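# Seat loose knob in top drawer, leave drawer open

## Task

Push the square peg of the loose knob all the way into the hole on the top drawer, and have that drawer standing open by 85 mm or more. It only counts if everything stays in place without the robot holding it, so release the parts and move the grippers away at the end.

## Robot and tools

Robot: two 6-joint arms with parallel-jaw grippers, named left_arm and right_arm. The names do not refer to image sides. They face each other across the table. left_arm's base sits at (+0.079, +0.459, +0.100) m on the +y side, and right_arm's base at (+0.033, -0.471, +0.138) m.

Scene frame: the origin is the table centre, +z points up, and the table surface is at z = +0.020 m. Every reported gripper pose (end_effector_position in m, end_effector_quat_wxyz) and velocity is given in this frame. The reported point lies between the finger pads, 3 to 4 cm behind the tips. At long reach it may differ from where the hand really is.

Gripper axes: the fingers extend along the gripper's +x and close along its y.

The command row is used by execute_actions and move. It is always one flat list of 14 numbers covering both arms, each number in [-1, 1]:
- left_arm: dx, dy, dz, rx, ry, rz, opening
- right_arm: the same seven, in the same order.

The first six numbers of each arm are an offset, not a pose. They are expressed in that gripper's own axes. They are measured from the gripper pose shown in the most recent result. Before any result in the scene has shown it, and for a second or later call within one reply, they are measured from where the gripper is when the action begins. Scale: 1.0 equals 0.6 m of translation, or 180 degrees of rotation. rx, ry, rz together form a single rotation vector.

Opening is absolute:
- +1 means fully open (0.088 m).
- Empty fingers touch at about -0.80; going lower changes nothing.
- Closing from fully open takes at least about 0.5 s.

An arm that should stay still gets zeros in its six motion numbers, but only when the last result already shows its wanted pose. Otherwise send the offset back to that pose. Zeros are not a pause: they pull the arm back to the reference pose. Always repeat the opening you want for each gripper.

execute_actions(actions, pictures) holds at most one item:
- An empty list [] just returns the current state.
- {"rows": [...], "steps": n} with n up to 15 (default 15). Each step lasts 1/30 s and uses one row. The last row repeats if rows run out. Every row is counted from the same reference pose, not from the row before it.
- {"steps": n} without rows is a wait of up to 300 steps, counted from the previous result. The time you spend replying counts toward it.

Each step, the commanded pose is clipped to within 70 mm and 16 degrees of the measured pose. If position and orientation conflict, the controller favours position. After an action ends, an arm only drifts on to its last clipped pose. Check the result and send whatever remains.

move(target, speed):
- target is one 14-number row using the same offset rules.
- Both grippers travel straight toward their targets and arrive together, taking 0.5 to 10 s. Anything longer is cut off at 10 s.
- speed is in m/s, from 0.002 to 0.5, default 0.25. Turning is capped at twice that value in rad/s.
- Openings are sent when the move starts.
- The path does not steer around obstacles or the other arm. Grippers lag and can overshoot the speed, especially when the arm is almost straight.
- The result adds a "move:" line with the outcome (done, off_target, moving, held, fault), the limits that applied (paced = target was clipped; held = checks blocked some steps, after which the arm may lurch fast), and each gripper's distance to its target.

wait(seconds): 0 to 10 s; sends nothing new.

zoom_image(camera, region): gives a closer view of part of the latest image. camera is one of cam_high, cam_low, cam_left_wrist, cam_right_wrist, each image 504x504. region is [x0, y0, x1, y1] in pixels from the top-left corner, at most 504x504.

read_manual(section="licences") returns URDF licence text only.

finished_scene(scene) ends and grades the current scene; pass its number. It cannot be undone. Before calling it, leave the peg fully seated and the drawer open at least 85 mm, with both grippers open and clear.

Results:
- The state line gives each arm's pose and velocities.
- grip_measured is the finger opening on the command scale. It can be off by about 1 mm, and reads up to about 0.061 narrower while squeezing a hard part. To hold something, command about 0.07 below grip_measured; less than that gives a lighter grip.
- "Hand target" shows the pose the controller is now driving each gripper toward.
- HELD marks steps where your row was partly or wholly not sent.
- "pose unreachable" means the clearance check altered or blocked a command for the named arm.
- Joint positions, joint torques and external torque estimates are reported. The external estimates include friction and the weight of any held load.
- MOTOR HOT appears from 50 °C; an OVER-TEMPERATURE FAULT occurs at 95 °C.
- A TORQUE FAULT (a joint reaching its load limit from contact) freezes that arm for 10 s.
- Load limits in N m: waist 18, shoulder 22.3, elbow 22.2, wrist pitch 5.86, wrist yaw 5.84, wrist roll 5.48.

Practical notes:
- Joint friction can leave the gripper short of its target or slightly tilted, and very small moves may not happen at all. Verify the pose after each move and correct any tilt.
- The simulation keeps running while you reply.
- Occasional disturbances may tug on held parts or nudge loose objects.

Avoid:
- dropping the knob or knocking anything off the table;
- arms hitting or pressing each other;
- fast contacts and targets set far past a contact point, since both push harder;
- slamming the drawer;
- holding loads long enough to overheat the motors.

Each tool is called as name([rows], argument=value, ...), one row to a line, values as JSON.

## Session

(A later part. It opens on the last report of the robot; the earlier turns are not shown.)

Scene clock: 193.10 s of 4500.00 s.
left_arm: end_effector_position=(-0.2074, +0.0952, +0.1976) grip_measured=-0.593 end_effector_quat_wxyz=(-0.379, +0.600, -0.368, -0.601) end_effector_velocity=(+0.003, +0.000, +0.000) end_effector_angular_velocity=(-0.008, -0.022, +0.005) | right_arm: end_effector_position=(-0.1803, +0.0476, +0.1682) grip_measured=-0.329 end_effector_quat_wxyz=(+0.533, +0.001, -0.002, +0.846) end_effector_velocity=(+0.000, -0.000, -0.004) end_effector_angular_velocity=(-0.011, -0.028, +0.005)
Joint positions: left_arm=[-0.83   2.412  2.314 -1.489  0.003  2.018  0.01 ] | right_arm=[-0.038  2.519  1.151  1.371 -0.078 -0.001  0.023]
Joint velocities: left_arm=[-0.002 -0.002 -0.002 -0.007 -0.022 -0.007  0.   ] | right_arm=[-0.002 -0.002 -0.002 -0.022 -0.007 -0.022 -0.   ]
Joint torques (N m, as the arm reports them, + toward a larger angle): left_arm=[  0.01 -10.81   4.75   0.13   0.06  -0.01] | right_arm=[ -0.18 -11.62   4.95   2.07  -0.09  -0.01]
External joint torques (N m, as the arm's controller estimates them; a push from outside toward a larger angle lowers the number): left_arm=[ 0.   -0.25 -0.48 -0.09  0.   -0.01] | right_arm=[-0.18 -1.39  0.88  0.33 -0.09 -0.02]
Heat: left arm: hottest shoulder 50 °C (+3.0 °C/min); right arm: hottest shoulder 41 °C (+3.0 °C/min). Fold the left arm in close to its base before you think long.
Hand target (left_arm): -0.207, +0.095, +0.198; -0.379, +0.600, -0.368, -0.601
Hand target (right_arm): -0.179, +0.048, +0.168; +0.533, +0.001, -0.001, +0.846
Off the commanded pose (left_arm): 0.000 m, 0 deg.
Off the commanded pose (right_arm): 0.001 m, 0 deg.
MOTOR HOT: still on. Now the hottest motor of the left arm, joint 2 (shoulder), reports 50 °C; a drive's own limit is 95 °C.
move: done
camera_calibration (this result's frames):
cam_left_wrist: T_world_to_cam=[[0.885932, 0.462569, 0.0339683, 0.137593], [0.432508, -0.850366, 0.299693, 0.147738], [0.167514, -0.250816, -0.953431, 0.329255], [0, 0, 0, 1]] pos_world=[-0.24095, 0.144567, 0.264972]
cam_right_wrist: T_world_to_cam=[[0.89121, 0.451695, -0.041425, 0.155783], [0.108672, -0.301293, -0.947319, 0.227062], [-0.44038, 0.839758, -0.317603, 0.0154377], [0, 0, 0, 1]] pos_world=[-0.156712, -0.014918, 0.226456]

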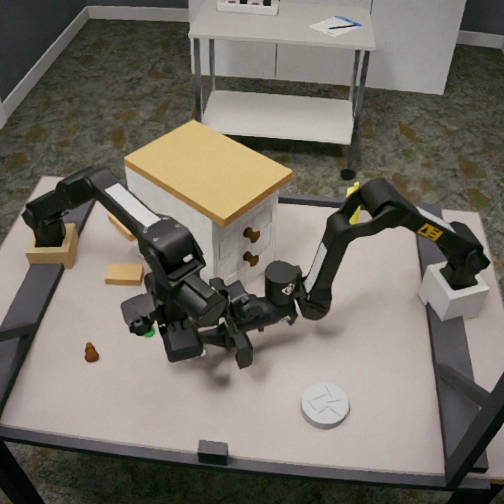

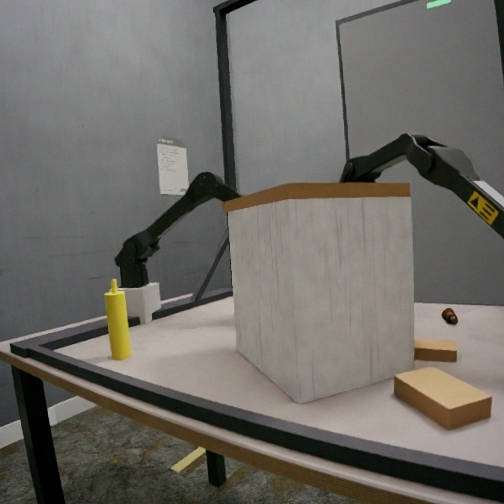

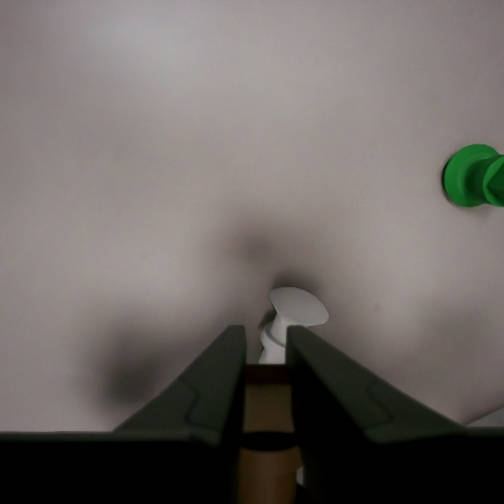

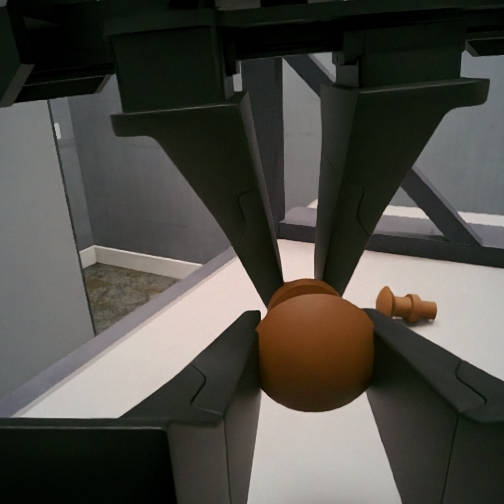

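execute_actions([
  {"rows":[[0,0,0,0,0,0,-0.68,0,0,0,0,0,0,-0.41]],"steps":12},
], pictures=false)

execute_actions([
  {"rows":[[0,0,0,0,0,0,-0.25,0,0,0,0,0,0,-0.41]],"steps":12},
])

Scene clock: 196.43 s of 4500.00 s.
left_arm: end_effector_position=(-0.2074, +0.0952, +0.1976) grip_measured=-0.593 end_effector_quat_wxyz=(-0.379, +0.600, -0.368, -0.601) end_effector_velocity=(+0.001, +0.002, +0.001) end_effector_angular_velocity=(+0.010, +0.001, +0.010) | right_arm: end_effector_position=(-0.1803, +0.0476, +0.1682) grip_measured=-0.329 end_effector_quat_wxyz=(+0.533, +0.001, -0.002, +0.846) end_effector_velocity=(+0.003, -0.000, +0.001) end_effector_angular_velocity=(+0.005, -0.006, -0.000)
Joint positions: left_arm=[-0.83   2.412  2.314 -1.489  0.003  2.018  0.01 ] | right_arm=[-0.038  2.519  1.151  1.371 -0.078 -0.001  0.023]
Joint velocities: left_arm=[ 0.002 -0.002 -0.002 -0.007  0.007 -0.007 -0.   ] | right_arm=[-0.007 -0.002 -0.007  0.007 -0.007 -0.007 -0.   ]
Joint torques (N m, as the arm reports them, + toward a larger angle): left_arm=[ -0.07 -10.67   4.83   0.11   0.08   0.03] | right_arm=[  0.04 -11.61   5.09   2.05  -0.01   0.01]
External joint torques (N m, as the arm's controller estimates them; a push from outside toward a larger angle lowers the number): left_arm=[-0.13 -0.11 -0.38 -0.08  0.02  0.03] | right_arm=[ 0.1  -1.21  0.93  0.27 -0.02  0.  ]
Heat: left arm: hottest shoulder 50 °C (+2.0 °C/min); right arm: hottest shoulder 42 °C (+3.0 °C/min). Fold the left arm in close to its base before you think long.
Hand target (left_arm): -0.207, +0.095, +0.198; -0.379, +0.600, -0.368, -0.601
Hand target (right_arm): -0.180, +0.048, +0.168; +0.533, +0.001, -0.002, +0.846
Off the commanded pose (left_arm): 0.000 m, 0 deg.
Off the commanded pose (right_arm): 0.000 m, 0 deg.
MOTOR HOT: still on. Now the hottest motor of the left arm, joint 2 (shoulder), reports 50 °C; a drive's own limit is 95 °C.
Steps of this call (steps 1 to 88: nothing new was sent; steps 89 to 100: all 12 steps of this action). Readings (end_effector_position):
89: left_arm (-0.2074, +0.0952, +0.1976) | right_arm (-0.1803, +0.0476, +0.1682)
90: left_arm (-0.2074, +0.0952, +0.1976) | right_arm (-0.1803, +0.0476, +0.1682)
92: left_arm (-0.2074, +0.0952, +0.1976) | right_arm (-0.1803, +0.0476, +0.1682)
96: left_arm (-0.2074, +0.0952, +0.1976) | right_arm (-0.1803, +0.0476, +0.1682)
100: the state above

Scene clock: 196.83 s of 4500.00 s.
left_arm: end_effector_position=(-0.2074, +0.0952, +0.1976) grip_measured=-0.267 end_effector_quat_wxyz=(-0.379, +0.600, -0.368, -0.601) end_effector_velocity=(-0.000, +0.003, -0.002) end_effector_angular_velocity=(+0.014, -0.002, -0.010) | right_arm: end_effector_position=(-0.1803, +0.0476, +0.1682) grip_measured=-0.329 end_effector_quat_wxyz=(+0.533, +0.001, -0.002, +0.846) end_effector_velocity=(-0.002, -0.001, -0.004) end_effector_angular_velocity=(-0.017, -0.015, +0.020)
Joint positions: left_arm=[-0.83   2.412  2.314 -1.489  0.003  2.018  0.026] | right_arm=[-0.038  2.519  1.151  1.371 -0.078 -0.001  0.023]
Joint velocities: left_arm=[-0.002  0.002 -0.002 -0.007  0.007  0.007  0.006] | right_arm=[-0.002 -0.002 -0.002 -0.022 -0.022 -0.007 -0.   ]
Joint torques (N m, as the arm reports them, + toward a larger angle): left_arm=[  0.07 -10.89   5.     0.15   0.03   0.04] | right_arm=[  0.03 -11.64   5.03   2.06   0.    -0.01]
External joint torques (N m, as the arm's controller estimates them; a push from outside toward a larger angle lowers the number): left_arm=[ 0.07 -0.41 -0.18 -0.06 -0.03  0.04] | right_arm=[ 0.02 -1.25  0.86  0.28  0.   -0.02]
Heat: left arm: hottest shoulder 50 °C (+2.0 °C/min); right arm: hottest shoulder 42 °C (+3.0 °C/min). Fold the left arm in close to its base before you think long.
Hand target (left_arm): -0.207, +0.095, +0.198; -0.379, +0.600, -0.368, -0.601
Hand target (right_arm): -0.180, +0.048, +0.168; +0.533, +0.001, -0.002, +0.846
Off the commanded pose (left_arm): 0.000 m, 0 deg.
Off the commanded pose (right_arm): 0.000 m, 0 deg.
MOTOR HOT: still on. Now the hottest motor of the left arm, joint 2 (shoulder), reports 50 °C; a drive's own limit is 95 °C.
Steps of this call (steps 1 to 12: all 12 steps of this action). Readings (end_effector_position):
1: left_arm (-0.2074, +0.0952, +0.1976) | right_arm (-0.1803, +0.0476, +0.1682)
2: left_arm (-0.2074, +0.0952, +0.1976) | right_arm (-0.1803, +0.0476, +0.1682)
4: left_arm (-0.2074, +0.0952, +0.1976) | right_arm (-0.1803, +0.0476, +0.1682)
8: left_arm (-0.2074, +0.0952, +0.1976) | right_arm (-0.1803, +0.0476, +0.1682)
12: the state above
camera_calibration (this result's frames):
cam_left_wrist: T_world_to_cam=[[0.885932, 0.462569, 0.0339683, 0.137593], [0.432508, -0.850366, 0.299693, 0.147738], [0.167514, -0.250816, -0.953431, 0.329255], [0, 0, 0, 1]] pos_world=[-0.24095, 0.144567, 0.264972]
cam_right_wrist: T_world_to_cam=[[0.89121, 0.451695, -0.041425, 0.155783], [0.108672, -0.301293, -0.947319, 0.227062], [-0.44038, 0.839758, -0.317603, 0.0154377], [0, 0, 0, 1]] pos_world=[-0.156712, -0.014918, 0.226456]

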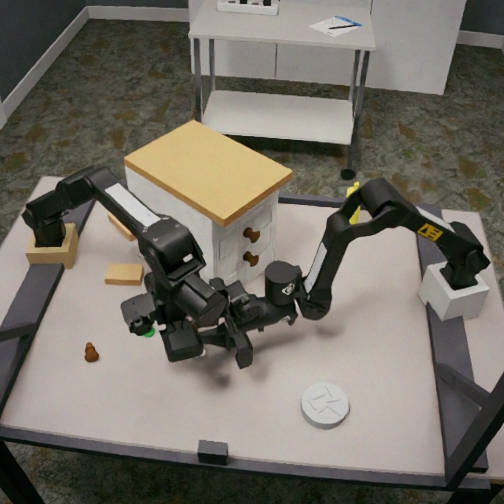

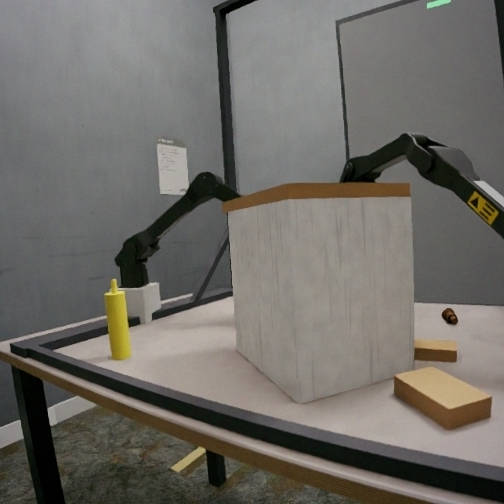

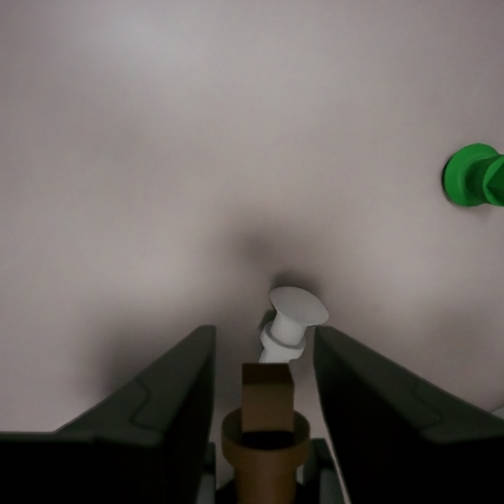

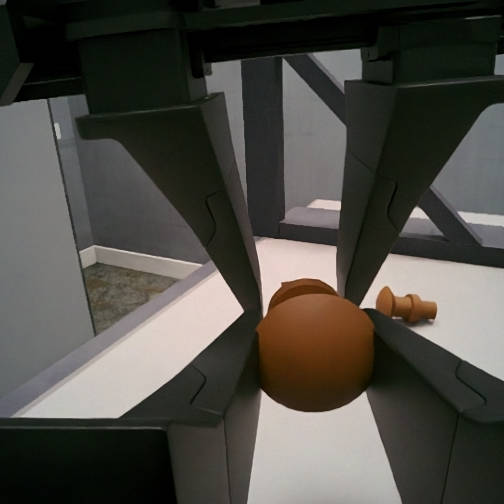

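move(target=[0,0,0.22,0,0,0,0.3,-0.12,0,0.03,0,0,0,-0.41], speed=0.1)

Scene clock: 200.73 s of 4500.00 s.
left_arm: end_effector_position=(-0.2663, +0.2115, +0.1913) grip_measured=+0.297 end_effector_quat_wxyz=(-0.386, +0.602, -0.362, -0.597) end_effector_velocity=(+0.001, +0.004, +0.001) end_effector_angular_velocity=(+0.010, -0.002, +0.005) | right_arm: end_effector_position=(-0.1504, -0.0158, +0.1831) grip_measured=-0.329 end_effector_quat_wxyz=(+0.534, -0.000, -0.000, +0.846) end_effector_velocity=(+0.001, -0.004, -0.003) end_effector_angular_velocity=(-0.013, -0.013, +0.005)
Joint positions: left_arm=[-1.111  2.221  1.963 -1.346  0.006  1.739  0.054] | right_arm=[-0.051  2.362  0.812  1.55  -0.089 -0.001  0.023]
Joint velocities: left_arm=[-0.002 -0.007 -0.007 -0.007  0.007 -0.007 -0.   ] | right_arm=[-0.002 -0.007 -0.017 -0.007 -0.007 -0.007 -0.   ]
Joint torques (N m, as the arm reports them, + toward a larger angle): left_arm=[ -0.44 -12.51   3.78   0.34   0.17  -0.05] | right_arm=[ -0.23 -11.14   2.96   2.22  -0.18   0.  ]
External joint torques (N m, as the arm's controller estimates them; a push from outside toward a larger angle lowers the number): left_arm=[-0.47 -2.83 -1.55  0.12  0.1  -0.05] | right_arm=[-0.17 -2.52 -0.26  0.46 -0.19 -0.01]
Heat: left arm: hottest shoulder 51 °C (+2.0 °C/min); right arm: hottest shoulder 42 °C (+3.0 °C/min). Fold the left arm in close to its base before you think long.
Hand target (left_arm): -0.266, +0.213, +0.200; -0.379, +0.599, -0.368, -0.601
Hand target (right_arm): -0.149, -0.017, +0.186; +0.533, +0.001, -0.001, +0.846
Off the commanded pose (left_arm): 0.008 m, 1 deg.
Off the commanded pose (right_arm): 0.003 m, 0 deg.
MOTOR HOT: still on. Now the hottest motor of the left arm, joint 2 (shoulder), reports 51 °C; a drive's own limit is 95 °C.
move: done
camera_calibration (this result's frames):
cam_left_wrist: T_world_to_cam=[[0.885943, 0.460775, 0.0528314, 0.1329], [0.426463, -0.854106, 0.297712, 0.273575], [0.182302, -0.241225, -0.953193, 0.364106], [0, 0, 0, 1]] pos_world=[-0.300789, 0.260256, 0.258596]
cam_right_wrist: T_world_to_cam=[[0.892304, 0.449491, -0.0418451, 0.15868], [0.109406, -0.30525, -0.945967, 0.218596], [-0.437976, 0.839512, -0.321553, 0.0876701], [0, 0, 0, 1]] pos_world=[-0.127109, -0.0781986, 0.241615]

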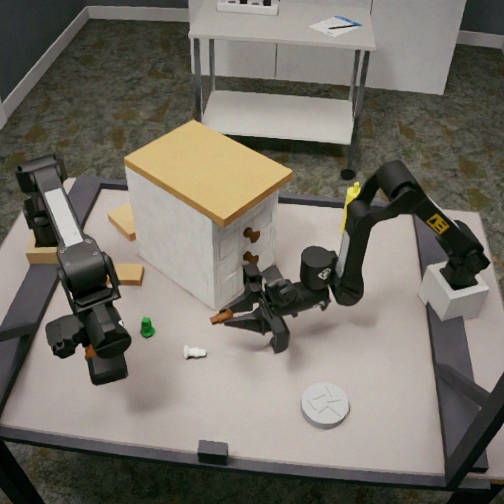

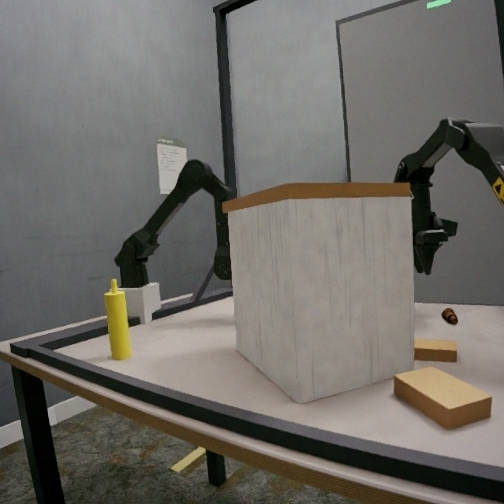

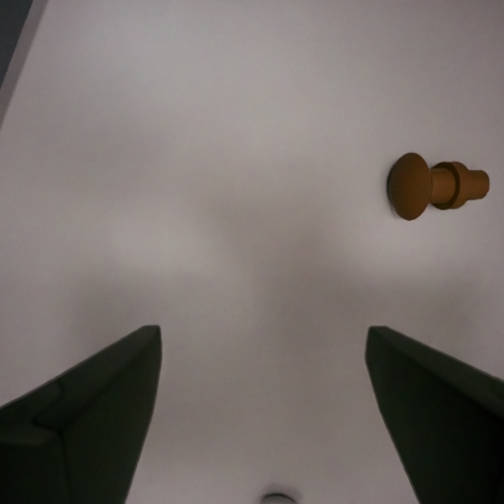

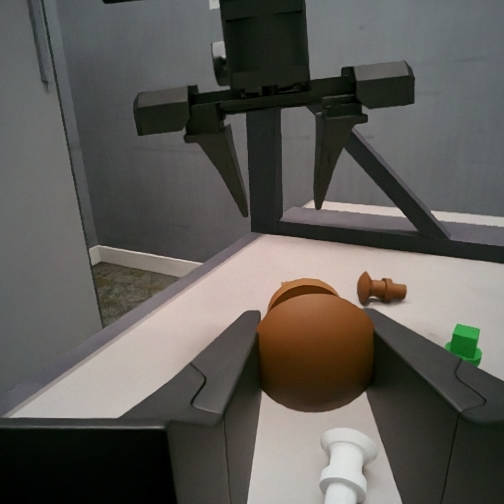

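move(target=[-0.15,-0.285,0.03,0,0,0,0.3,-0.2125,-0.12,0.17,0,0,-0.367,-0.41], speed=0.12)

Scene clock: 225.87 s of 4500.00 s.
left_arm: end_effector_position=(-0.1265, +0.2992, +0.2851) grip_measured=+0.297 end_effector_quat_wxyz=(-0.388, +0.602, -0.361, -0.597) end_effector_velocity=(+0.004, +0.002, -0.001) end_effector_angular_velocity=(+0.001, -0.015, +0.019) | right_arm: end_effector_position=(-0.0290, -0.0999, +0.2793) grip_measured=-0.329 end_effector_quat_wxyz=(+0.907, -0.011, -0.002, +0.420) end_effector_velocity=(+0.002, +0.000, +0.001) end_effector_angular_velocity=(-0.007, -0.007, +0.000)
Joint positions: left_arm=[-1.071  1.567  1.467 -1.509  0.006  1.78   0.054] | right_arm=[ 0.149  1.867  0.63   1.216  1.261 -0.001  0.023]
Joint velocities: left_arm=[-0.002 -0.007 -0.012 -0.007 -0.007 -0.022 -0.   ] | right_arm=[-0.007 -0.007 -0.002 -0.007 -0.007 -0.007 -0.   ]
Joint torques (N m, as the arm reports them, + toward a larger angle): left_arm=[ 0.37 -7.09  3.96 -0.09 -0.02  0.1 ] | right_arm=[ 0.31 -8.46  6.53  1.39  0.23  0.08]
External joint torques (N m, as the arm's controller estimates them; a push from outside toward a larger angle lowers the number): left_arm=[ 0.39 -1.83 -1.27 -0.28 -0.09  0.1 ] | right_arm=[ 0.33 -1.91  2.23  0.08  0.22  0.07]
Heat: left arm: hottest shoulder 53 °C (+3.0 °C/min); right arm: hottest shoulder 44 °C (+4.0 °C/min). Fold the left arm in close to its base before you think long.
Hand target (left_arm): -0.123, +0.301, +0.287; -0.386, +0.603, -0.362, -0.597
Hand target (right_arm): -0.030, -0.099, +0.285; +0.908, -0.002, +0.000, +0.418
Off the commanded pose (left_arm): 0.004 m, 0 deg.
Off the commanded pose (right_arm): 0.006 m, 1 deg.
MOTOR HOT: still on. Now the hottest motor of the left arm, joint 2 (shoulder), reports 53 °C; a drive's own limit is 95 °C.
After step 90, 16.97 s passed at rest.
move: done
camera_calibration (this result's frames):
cam_left_wrist: T_world_to_cam=[[0.886475, 0.459226, 0.057213, -0.0369813], [0.424335, -0.855936, 0.295488, 0.261844], [0.184666, -0.237665, -0.953632, 0.448613], [0, 0, 0, 1]] pos_world=[-0.161171, 0.347724, 0.352556]
cam_right_wrist: T_world_to_cam=[[0.775776, -0.630651, -0.0212304, -0.0249536], [-0.222559, -0.241982, -0.944411, 0.266945], [0.590456, 0.737377, -0.328081, 0.263826], [0, 0, 0, 1]] pos_world=[-0.0770081, -0.14568, 0.338132]

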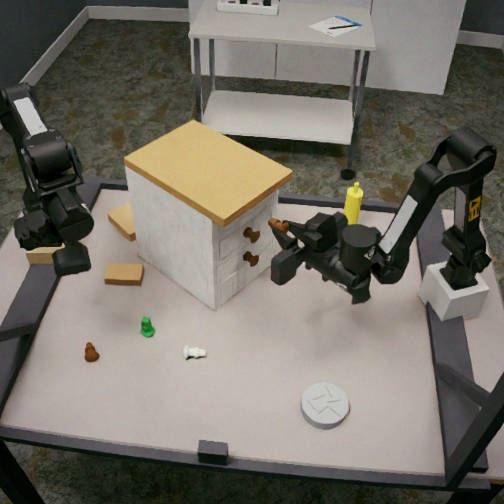

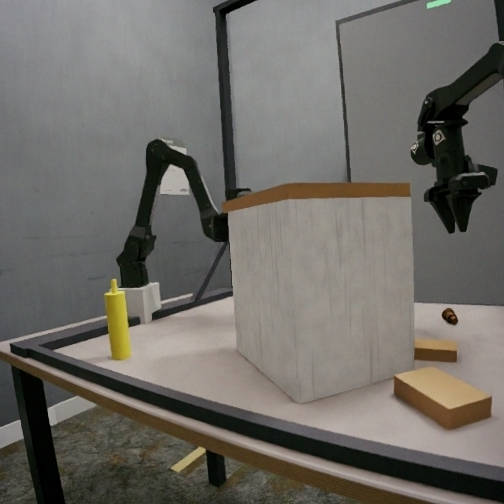

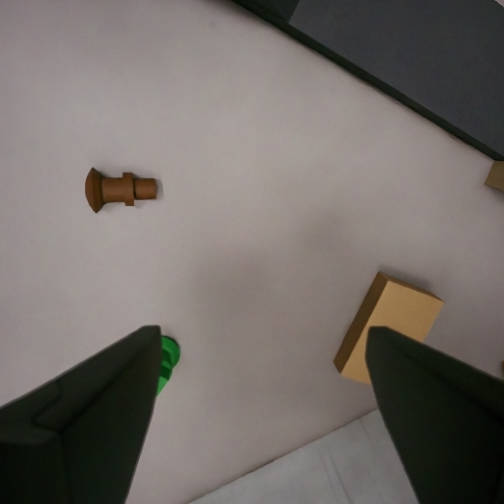

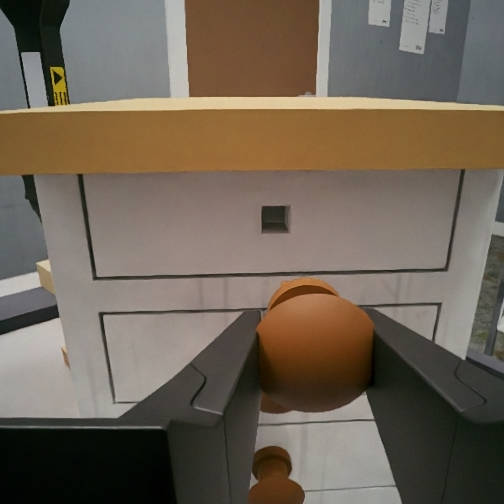

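move(target=[0,0,0,0,0,0,0.3,0.058,0.008,0.006,0.007,0,0,-0.41], speed=0.05)

zoom_image(camera="cam_high", region=[220,190,320,270])

Scene clock: 235.87 s of 4500.00 s.
left_arm: end_effector_position=(-0.1264, +0.2992, +0.2851) grip_measured=+0.297 end_effector_quat_wxyz=(-0.388, +0.602, -0.361, -0.597) end_effector_velocity=(+0.004, +0.001, -0.001) end_effector_angular_velocity=(+0.001, -0.015, +0.024) | right_arm: end_effector_position=(-0.0098, -0.0737, +0.2834) grip_measured=-0.329 end_effector_quat_wxyz=(+0.908, -0.003, +0.002, +0.419) end_effector_velocity=(-0.004, +0.003, -0.002) end_effector_angular_velocity=(-0.020, -0.013, +0.024)
Joint positions: left_arm=[-1.071  1.567  1.467 -1.51   0.006  1.78   0.054] | right_arm=[0.054 1.89  0.691 1.182 1.168 0.012 0.023]
Joint velocities: left_arm=[ 0.002 -0.002 -0.007 -0.007 -0.007 -0.022 -0.   ] | right_arm=[ 0.002  0.002  0.007 -0.022 -0.022 -0.007 -0.   ]
Joint torques (N m, as the arm reports them, + toward a larger angle): left_arm=[-0.05 -5.39  4.88  0.17  0.1   0.01] | right_arm=[-0.32 -6.39  6.75  1.42 -0.16  0.18]
External joint torques (N m, as the arm's controller estimates them; a push from outside toward a larger angle lowers the number): left_arm=[-0.1  -0.22 -0.31 -0.02  0.04  0.  ] | right_arm=[-0.35  0.57  2.2   0.05 -0.17  0.17]
Heat: left arm: hottest shoulder 50 °C (+0.0 °C/min); right arm: hottest shoulder 43 °C (+3.0 °C/min). Fold the left arm in close to its base before you think long.
Hand target (left_arm): -0.127, +0.299, +0.285; -0.388, +0.602, -0.361, -0.597
Hand target (right_arm): -0.010, -0.070, +0.282; +0.908, -0.001, +0.003, +0.420
Off the commanded pose (left_arm): 0.000 m, 0 deg.
Off the commanded pose (right_arm): 0.004 m, 0 deg.
MOTOR HOT: still on. Now the hottest motor of the left arm, joint 2 (shoulder), reports 50 °C; a drive's own limit is 95 °C.
After step 90, 5.97 s passed at rest.
move: done
camera_calibration (this result's frames):
cam_left_wrist: T_world_to_cam=[[0.886282, 0.459551, 0.0575873, -0.0373093], [0.424573, -0.855844, 0.295414, 0.26179], [0.185044, -0.23737, -0.953632, 0.448546], [0, 0, 0, 1]] pos_world=[-0.161083, 0.347668, 0.35256]
cam_right_wrist: T_world_to_cam=[[0.773585, -0.632417, -0.040181, -0.018027], [-0.23673, -0.229591, -0.944059, 0.282059], [0.587814, 0.739822, -0.32732, 0.234413], [0, 0, 0, 1]] pos_world=[-0.0570743, -0.120066, 0.342284]

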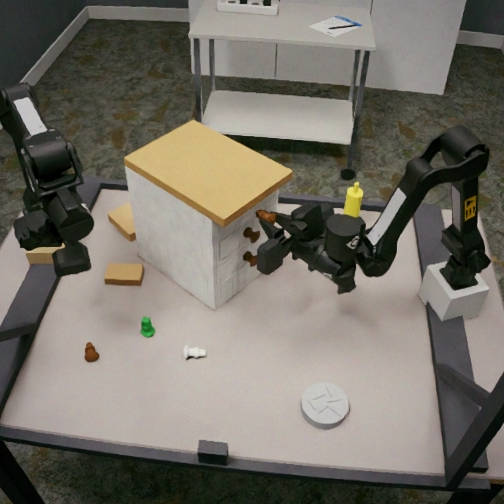

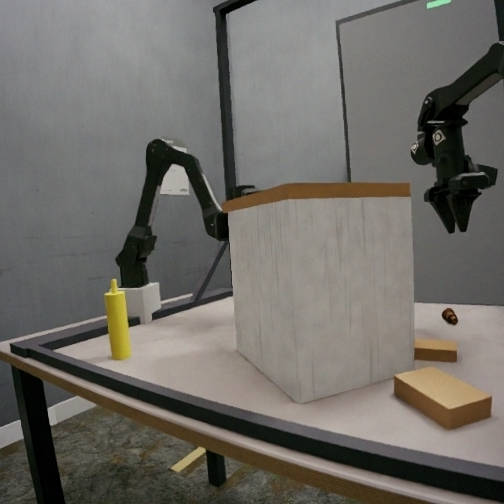

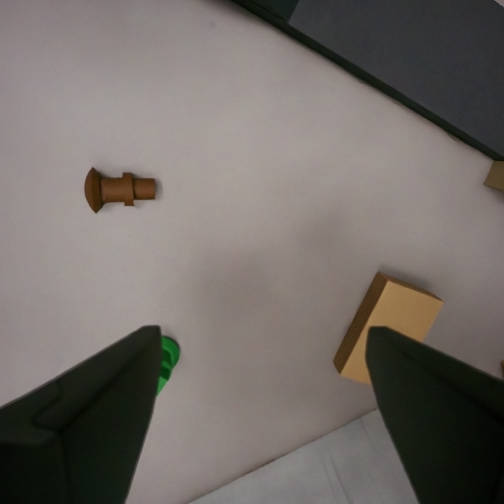

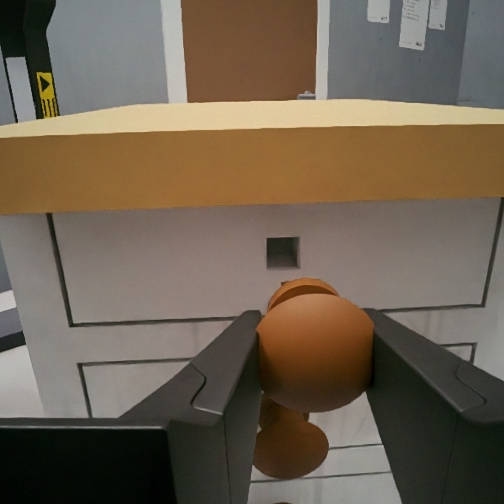

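Region (220, 190, 320, 270) of cam_high's 504x504 image, scaled by 5.040, with more detail than that image has; it fills the top 403 rows of this view, and the rest is white.

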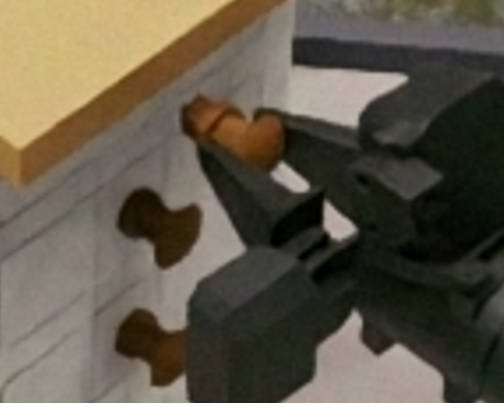

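zoom_image(camera="cam_right_wrist", region=[240,220,380,340])

Region (240, 220, 380, 340) of cam_right_wrist's 504x504 image, scaled by 3.600, with more detail than that image has; it fills the top 432 rows of this view, and the rest is white.

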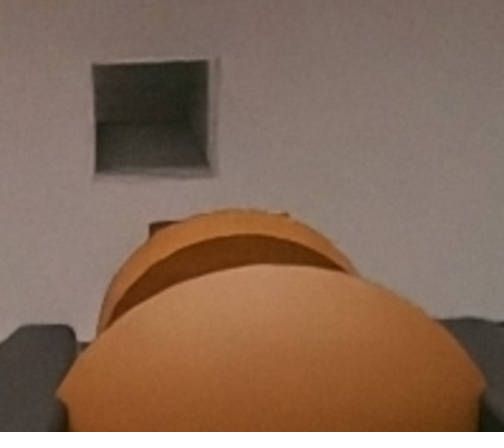

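move(target=[0,0,0,0,0,0,0.3,0,0.009,0.012,0.022,-0.002,0,-0.41], speed=0.03)

zoom_image(camera="cam_right_wrist", region=[240,220,380,340])

Scene clock: 254.40 s of 4500.00 s.
left_arm: end_effector_position=(-0.1264, +0.2992, +0.2851) grip_measured=+0.297 end_effector_quat_wxyz=(-0.388, +0.602, -0.361, -0.597) end_effector_velocity=(-0.000, -0.001, -0.000) end_effector_angular_velocity=(-0.010, +0.001, +0.005) | right_arm: end_effector_position=(-0.0122, -0.0713, +0.2856) grip_measured=-0.329 end_effector_quat_wxyz=(+0.907, +0.020, +0.013, +0.420) end_effector_velocity=(+0.000, -0.001, -0.001) end_effector_angular_velocity=(-0.011, -0.009, -0.005)
Joint positions: left_arm=[-1.071  1.567  1.467 -1.51   0.006  1.78   0.054] | right_arm=[0.057 1.891 0.706 1.17  1.169 0.062 0.023]
Joint velocities: left_arm=[-0.002 -0.002 -0.002  0.007 -0.007 -0.007 -0.   ] | right_arm=[ 0.002 -0.002 -0.002 -0.007  0.007 -0.007 -0.   ]
Joint torques (N m, as the arm reports them, + toward a larger angle): left_arm=[-0.02 -5.48  4.76  0.14  0.04  0.02] | right_arm=[ 0.34 -8.56  6.87  1.47  0.2   0.15]
External joint torques (N m, as the arm's controller estimates them; a push from outside toward a larger angle lowers the number): left_arm=[-0.01 -0.31 -0.47 -0.07 -0.03  0.02] | right_arm=[ 0.26 -1.59  2.28  0.12  0.19  0.14]
Heat: left arm: hottest shoulder 46 °C (-4.1 °C/min); right arm: hottest shoulder 41 °C (-1.0 °C/min).
Hand target (left_arm): -0.126, +0.299, +0.285; -0.388, +0.602, -0.361, -0.597
Hand target (right_arm): -0.014, -0.070, +0.291; +0.908, +0.030, +0.014, +0.419
Off the commanded pose (left_arm): 0.000 m, 0 deg.
Off the commanded pose (right_arm): 0.005 m, 1 deg.
MOTOR HOT: cleared. Now the hottest motor of the left arm, joint 2 (shoulder), reports 46 °C.
After step 90, 14.17 s passed at rest.
move: done
camera_calibration (this result's frames):
cam_left_wrist: T_world_to_cam=[[0.886282, 0.459551, 0.0575873, -0.0373093], [0.424573, -0.855844, 0.295414, 0.26179], [0.185044, -0.23737, -0.953632, 0.448546], [0, 0, 0, 1]] pos_world=[-0.161083, 0.347668, 0.35256]
cam_right_wrist: T_world_to_cam=[[0.772342, -0.628705, -0.0906521, 0.000198421], [-0.27227, -0.198725, -0.941476, 0.285175], [0.573896, 0.751824, -0.324661, 0.234689], [0, 0, 0, 1]] pos_world=[-0.0571959, -0.119649, 0.344698]

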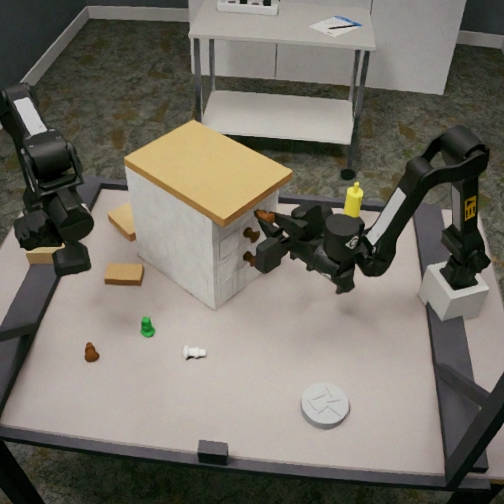

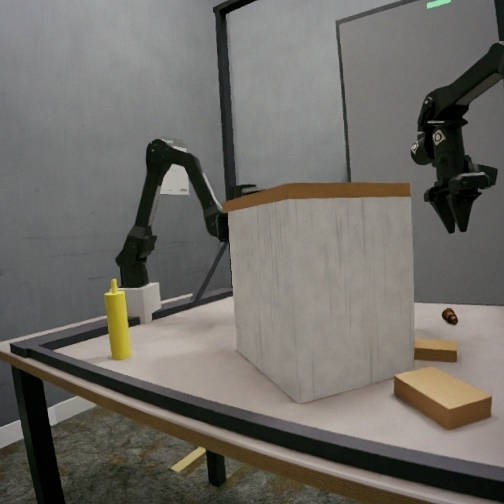

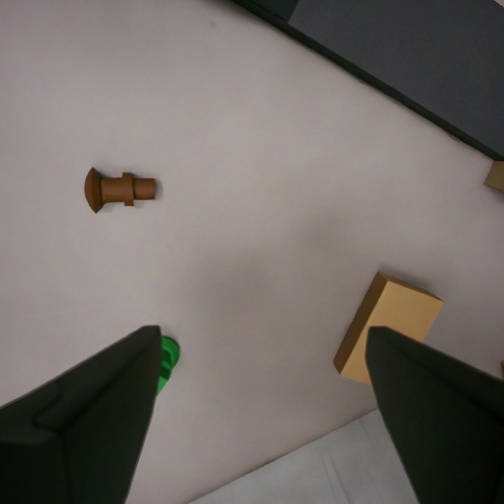

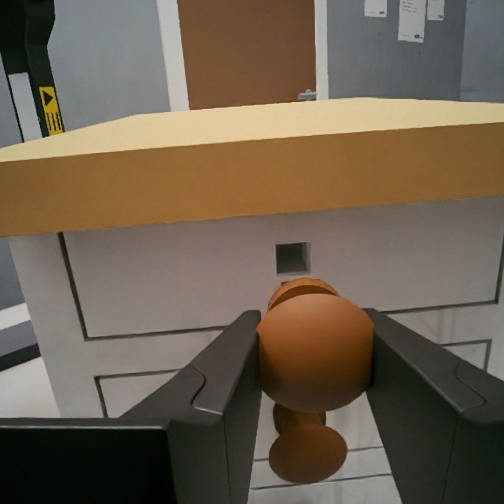

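Region (240, 220, 380, 340) of cam_right_wrist's 504x504 image, scaled by 3.600, with more detail than that image has; it fills the top 432 rows of this view, and the rest is white.

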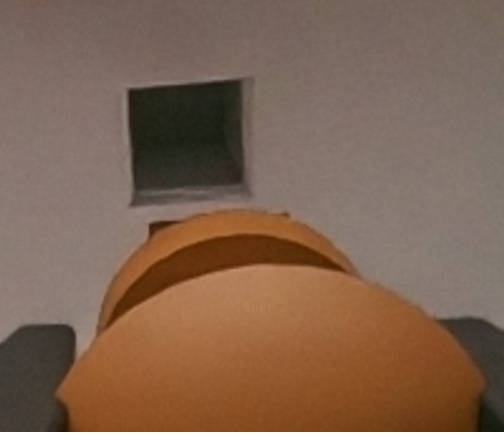

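move(target=[0,0,0,0,0,0,0.3, 0,0,0.009,0,-0.004,0,-0.41], speed=0.02)

zoom_image(camera="cam_right_wrist", region=[240,220,380,340])

Scene clock: 269.83 s of 4500.00 s.
left_arm: end_effector_position=(-0.1264, +0.2992, +0.2851) grip_measured=+0.297 end_effector_quat_wxyz=(-0.388, +0.602, -0.361, -0.597) end_effector_velocity=(-0.000, -0.001, -0.000) end_effector_angular_velocity=(-0.010, +0.001, -0.010) | right_arm: end_effector_position=(-0.0123, -0.0712, +0.2886) grip_measured=-0.329 end_effector_quat_wxyz=(+0.907, +0.021, +0.008, +0.420) end_effector_velocity=(+0.001, +0.000, +0.003) end_effector_angular_velocity=(-0.013, -0.023, +0.005)
Joint positions: left_arm=[-1.071  1.567  1.467 -1.51   0.006  1.78   0.054] | right_arm=[0.057 1.891 0.706 1.193 1.169 0.038 0.023]
Joint velocities: left_arm=[-0.002 -0.002 -0.002  0.007 -0.007  0.007 -0.   ] | right_arm=[-0.002 -0.007 -0.002  0.007 -0.007 -0.037 -0.   ]
Joint torques (N m, as the arm reports them, + toward a larger angle): left_arm=[-0.11 -5.21  4.73  0.11  0.03  0.01] | right_arm=[-0.02 -8.5   5.6   1.68  0.01 -0.22]
External joint torques (N m, as the arm's controller estimates them; a push from outside toward a larger angle lowers the number): left_arm=[-0.12 -0.07 -0.48 -0.1  -0.03  0.01] | right_arm=[-0.02 -1.48  1.01  0.32  0.02 -0.23]
Heat: left arm: hottest shoulder 44 °C (-8.1 °C/min); right arm: hottest shoulder 41 °C (-2.0 °C/min).
Hand target (left_arm): -0.126, +0.299, +0.285; -0.388, +0.602, -0.361, -0.597
Hand target (right_arm): -0.012, -0.071, +0.291; +0.907, +0.023, +0.007, +0.420
Off the commanded pose (left_arm): 0.000 m, 0 deg.
Off the commanded pose (right_arm): 0.002 m, 0 deg.
After step 90, 11.73 s passed at rest.
move: done
camera_calibration (this result's frames):
cam_left_wrist: T_world_to_cam=[[0.886282, 0.459551, 0.0575873, -0.0373093], [0.424573, -0.855844, 0.295414, 0.26179], [0.185044, -0.23737, -0.953632, 0.448546], [0, 0, 0, 1]] pos_world=[-0.161083, 0.347668, 0.35256]
cam_right_wrist: T_world_to_cam=[[0.773066, -0.628213, -0.0878519, -0.000214054], [-0.264824, -0.193786, -0.944624, 0.289358], [0.576401, 0.753522, -0.316175, 0.233331], [0, 0, 0, 1]] pos_world=[-0.0576977, -0.119881, 0.347089]

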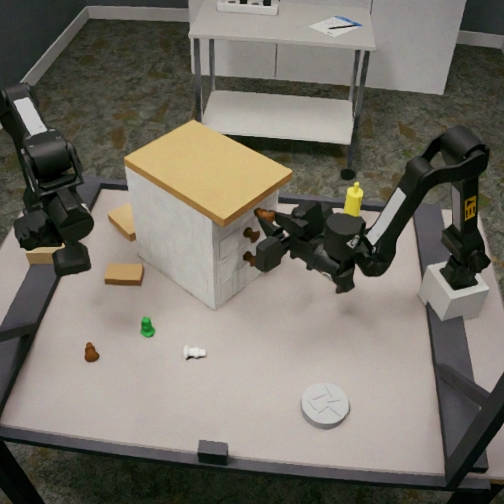

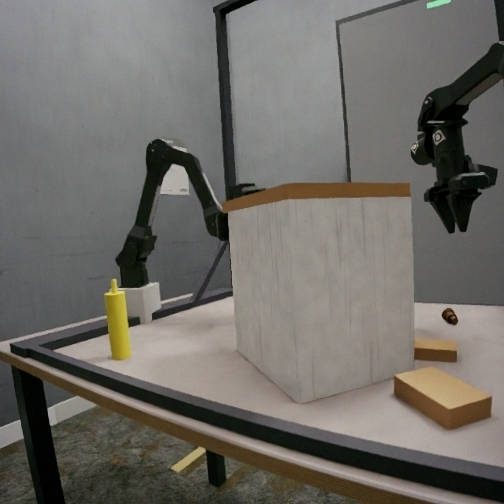

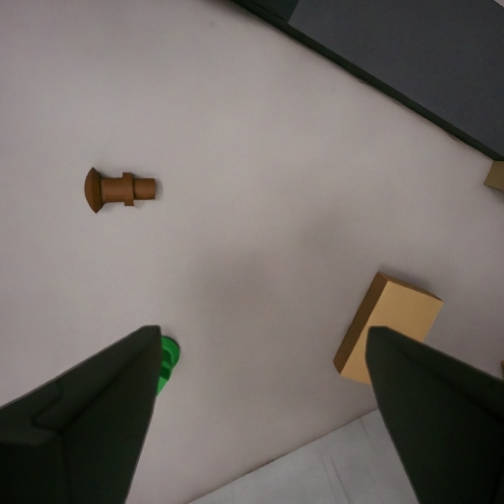

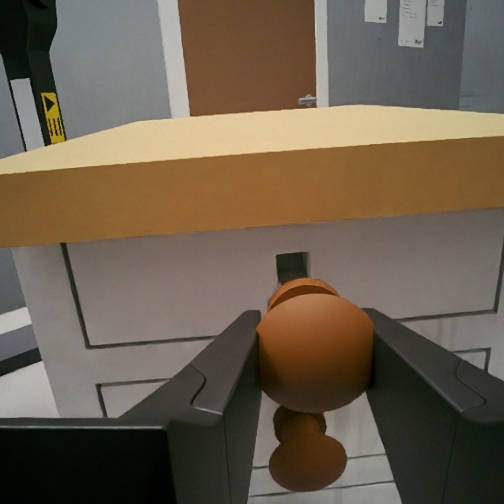

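Region (240, 220, 380, 340) of cam_right_wrist's 504x504 image, scaled by 3.600, with more detail than that image has; it fills the top 432 rows of this view, and the rest is white.

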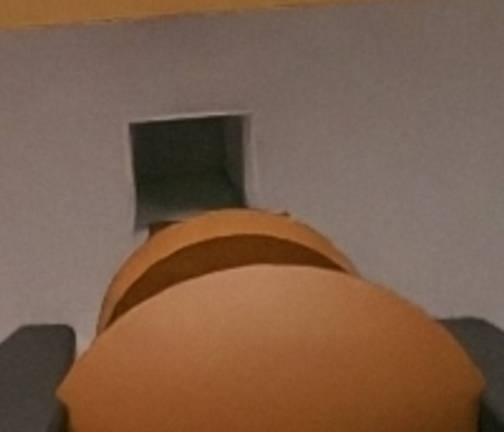

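move(target=[0,0,0,0,0,0,0.3, 0.016,0.002,0.001,0,0,0,-0.41], speed=0.02)

zoom_image(camera="cam_right_wrist", region=[240,220,380,340])

zoom_image(camera="cam_high", region=[220,190,320,270])

Scene clock: 273.73 s of 4500.00 s.
left_arm: end_effector_position=(-0.1264, +0.2992, +0.2851) grip_measured=+0.297 end_effector_quat_wxyz=(-0.388, +0.602, -0.361, -0.597) end_effector_velocity=(-0.002, +0.001, -0.000) end_effector_angular_velocity=(+0.001, +0.010, +0.005) | right_arm: end_effector_position=(-0.0066, -0.0665, +0.2902) grip_measured=-0.329 end_effector_quat_wxyz=(+0.908, +0.021, +0.008, +0.419) end_effector_velocity=(+0.000, +0.000, -0.001) end_effector_angular_velocity=(-0.011, -0.009, +0.005)
Joint positions: left_arm=[-1.071  1.567  1.467 -1.51   0.006  1.78   0.054] | right_arm=[0.035 1.891 0.716 1.184 1.149 0.036 0.023]
Joint velocities: left_arm=[-0.002 -0.002 -0.002  0.007  0.007 -0.007 -0.   ] | right_arm=[-0.002 -0.002 -0.002 -0.007 -0.007 -0.007 -0.   ]
Joint torques (N m, as the arm reports them, + toward a larger angle): left_arm=[-0.04 -5.4   4.83  0.11  0.06  0.01] | right_arm=[-0.25 -6.51  6.92  1.44 -0.2   0.08]
External joint torques (N m, as the arm's controller estimates them; a push from outside toward a larger angle lowers the number): left_arm=[-0.03 -0.21 -0.38 -0.09 -0.01  0.01] | right_arm=[-0.22  0.54  2.32  0.07 -0.21  0.07]
Heat: left arm: hottest shoulder 44 °C (-9.2 °C/min); right arm: hottest shoulder 41 °C (-2.0 °C/min).
Hand target (left_arm): -0.126, +0.299, +0.285; -0.388, +0.602, -0.361, -0.597
Hand target (right_arm): -0.007, -0.063, +0.289; +0.907, +0.021, +0.008, +0.420
Off the commanded pose (left_arm): 0.000 m, 0 deg.
Off the commanded pose (right_arm): 0.004 m, 0 deg.
After step 90, 0.17 s passed at rest.
move: done
camera_calibration (this result's frames):
cam_left_wrist: T_world_to_cam=[[0.886282, 0.459551, 0.0575873, -0.0373093], [0.424573, -0.855844, 0.295414, 0.26179], [0.185044, -0.23737, -0.953632, 0.448546], [0, 0, 0, 1]] pos_world=[-0.161083, 0.347668, 0.35256]
cam_right_wrist: T_world_to_cam=[[0.771683, -0.629983, -0.0873306, -0.00178646], [-0.264616, -0.193162, -0.944811, 0.293353], [0.578346, 0.752204, -0.315763, 0.226905], [0, 0, 0, 1]] pos_world=[-0.052225, -0.11514, 0.348655]

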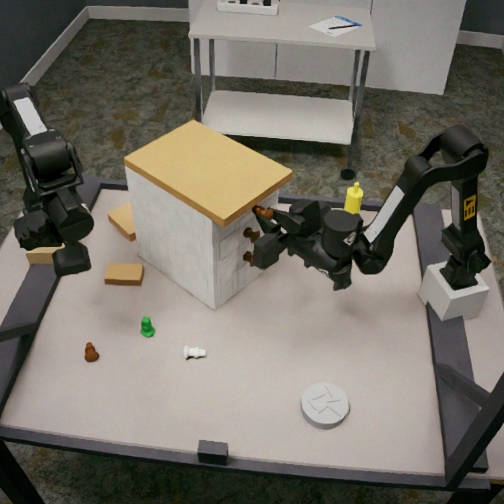

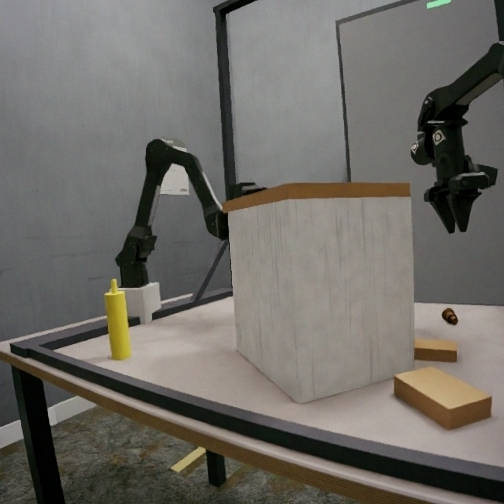

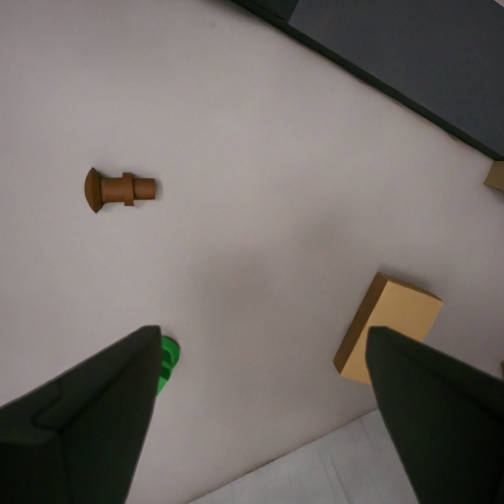

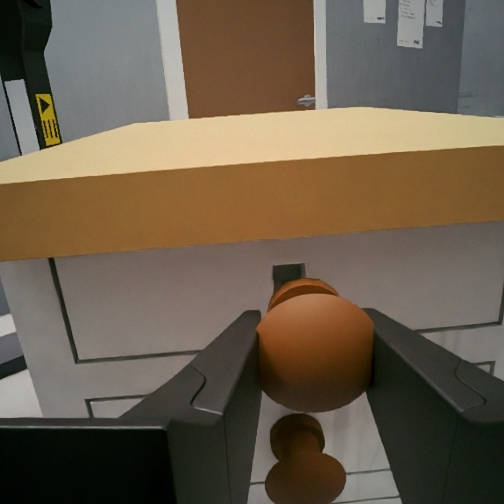

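Region (240, 220, 380, 340) of cam_right_wrist's 504x504 image, scaled by 3.600, with more detail than that image has; it fills the top 432 rows of this view, and the rest is white.

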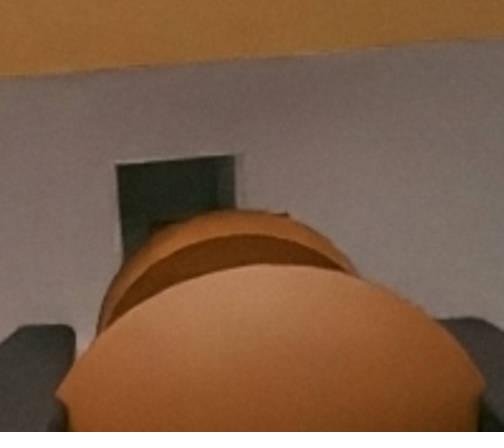

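Region (220, 190, 320, 270) of cam_high's 504x504 image, scaled by 5.040, with more detail than that image has; it fills the top 403 rows of this view, and the rest is white.

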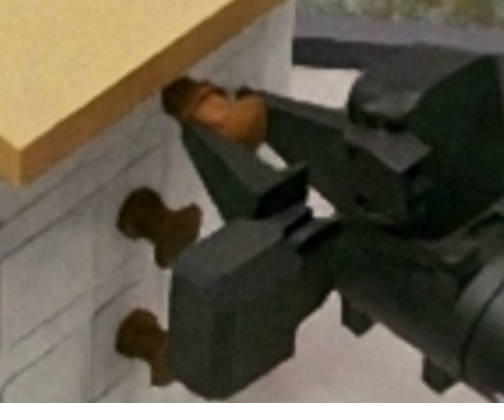

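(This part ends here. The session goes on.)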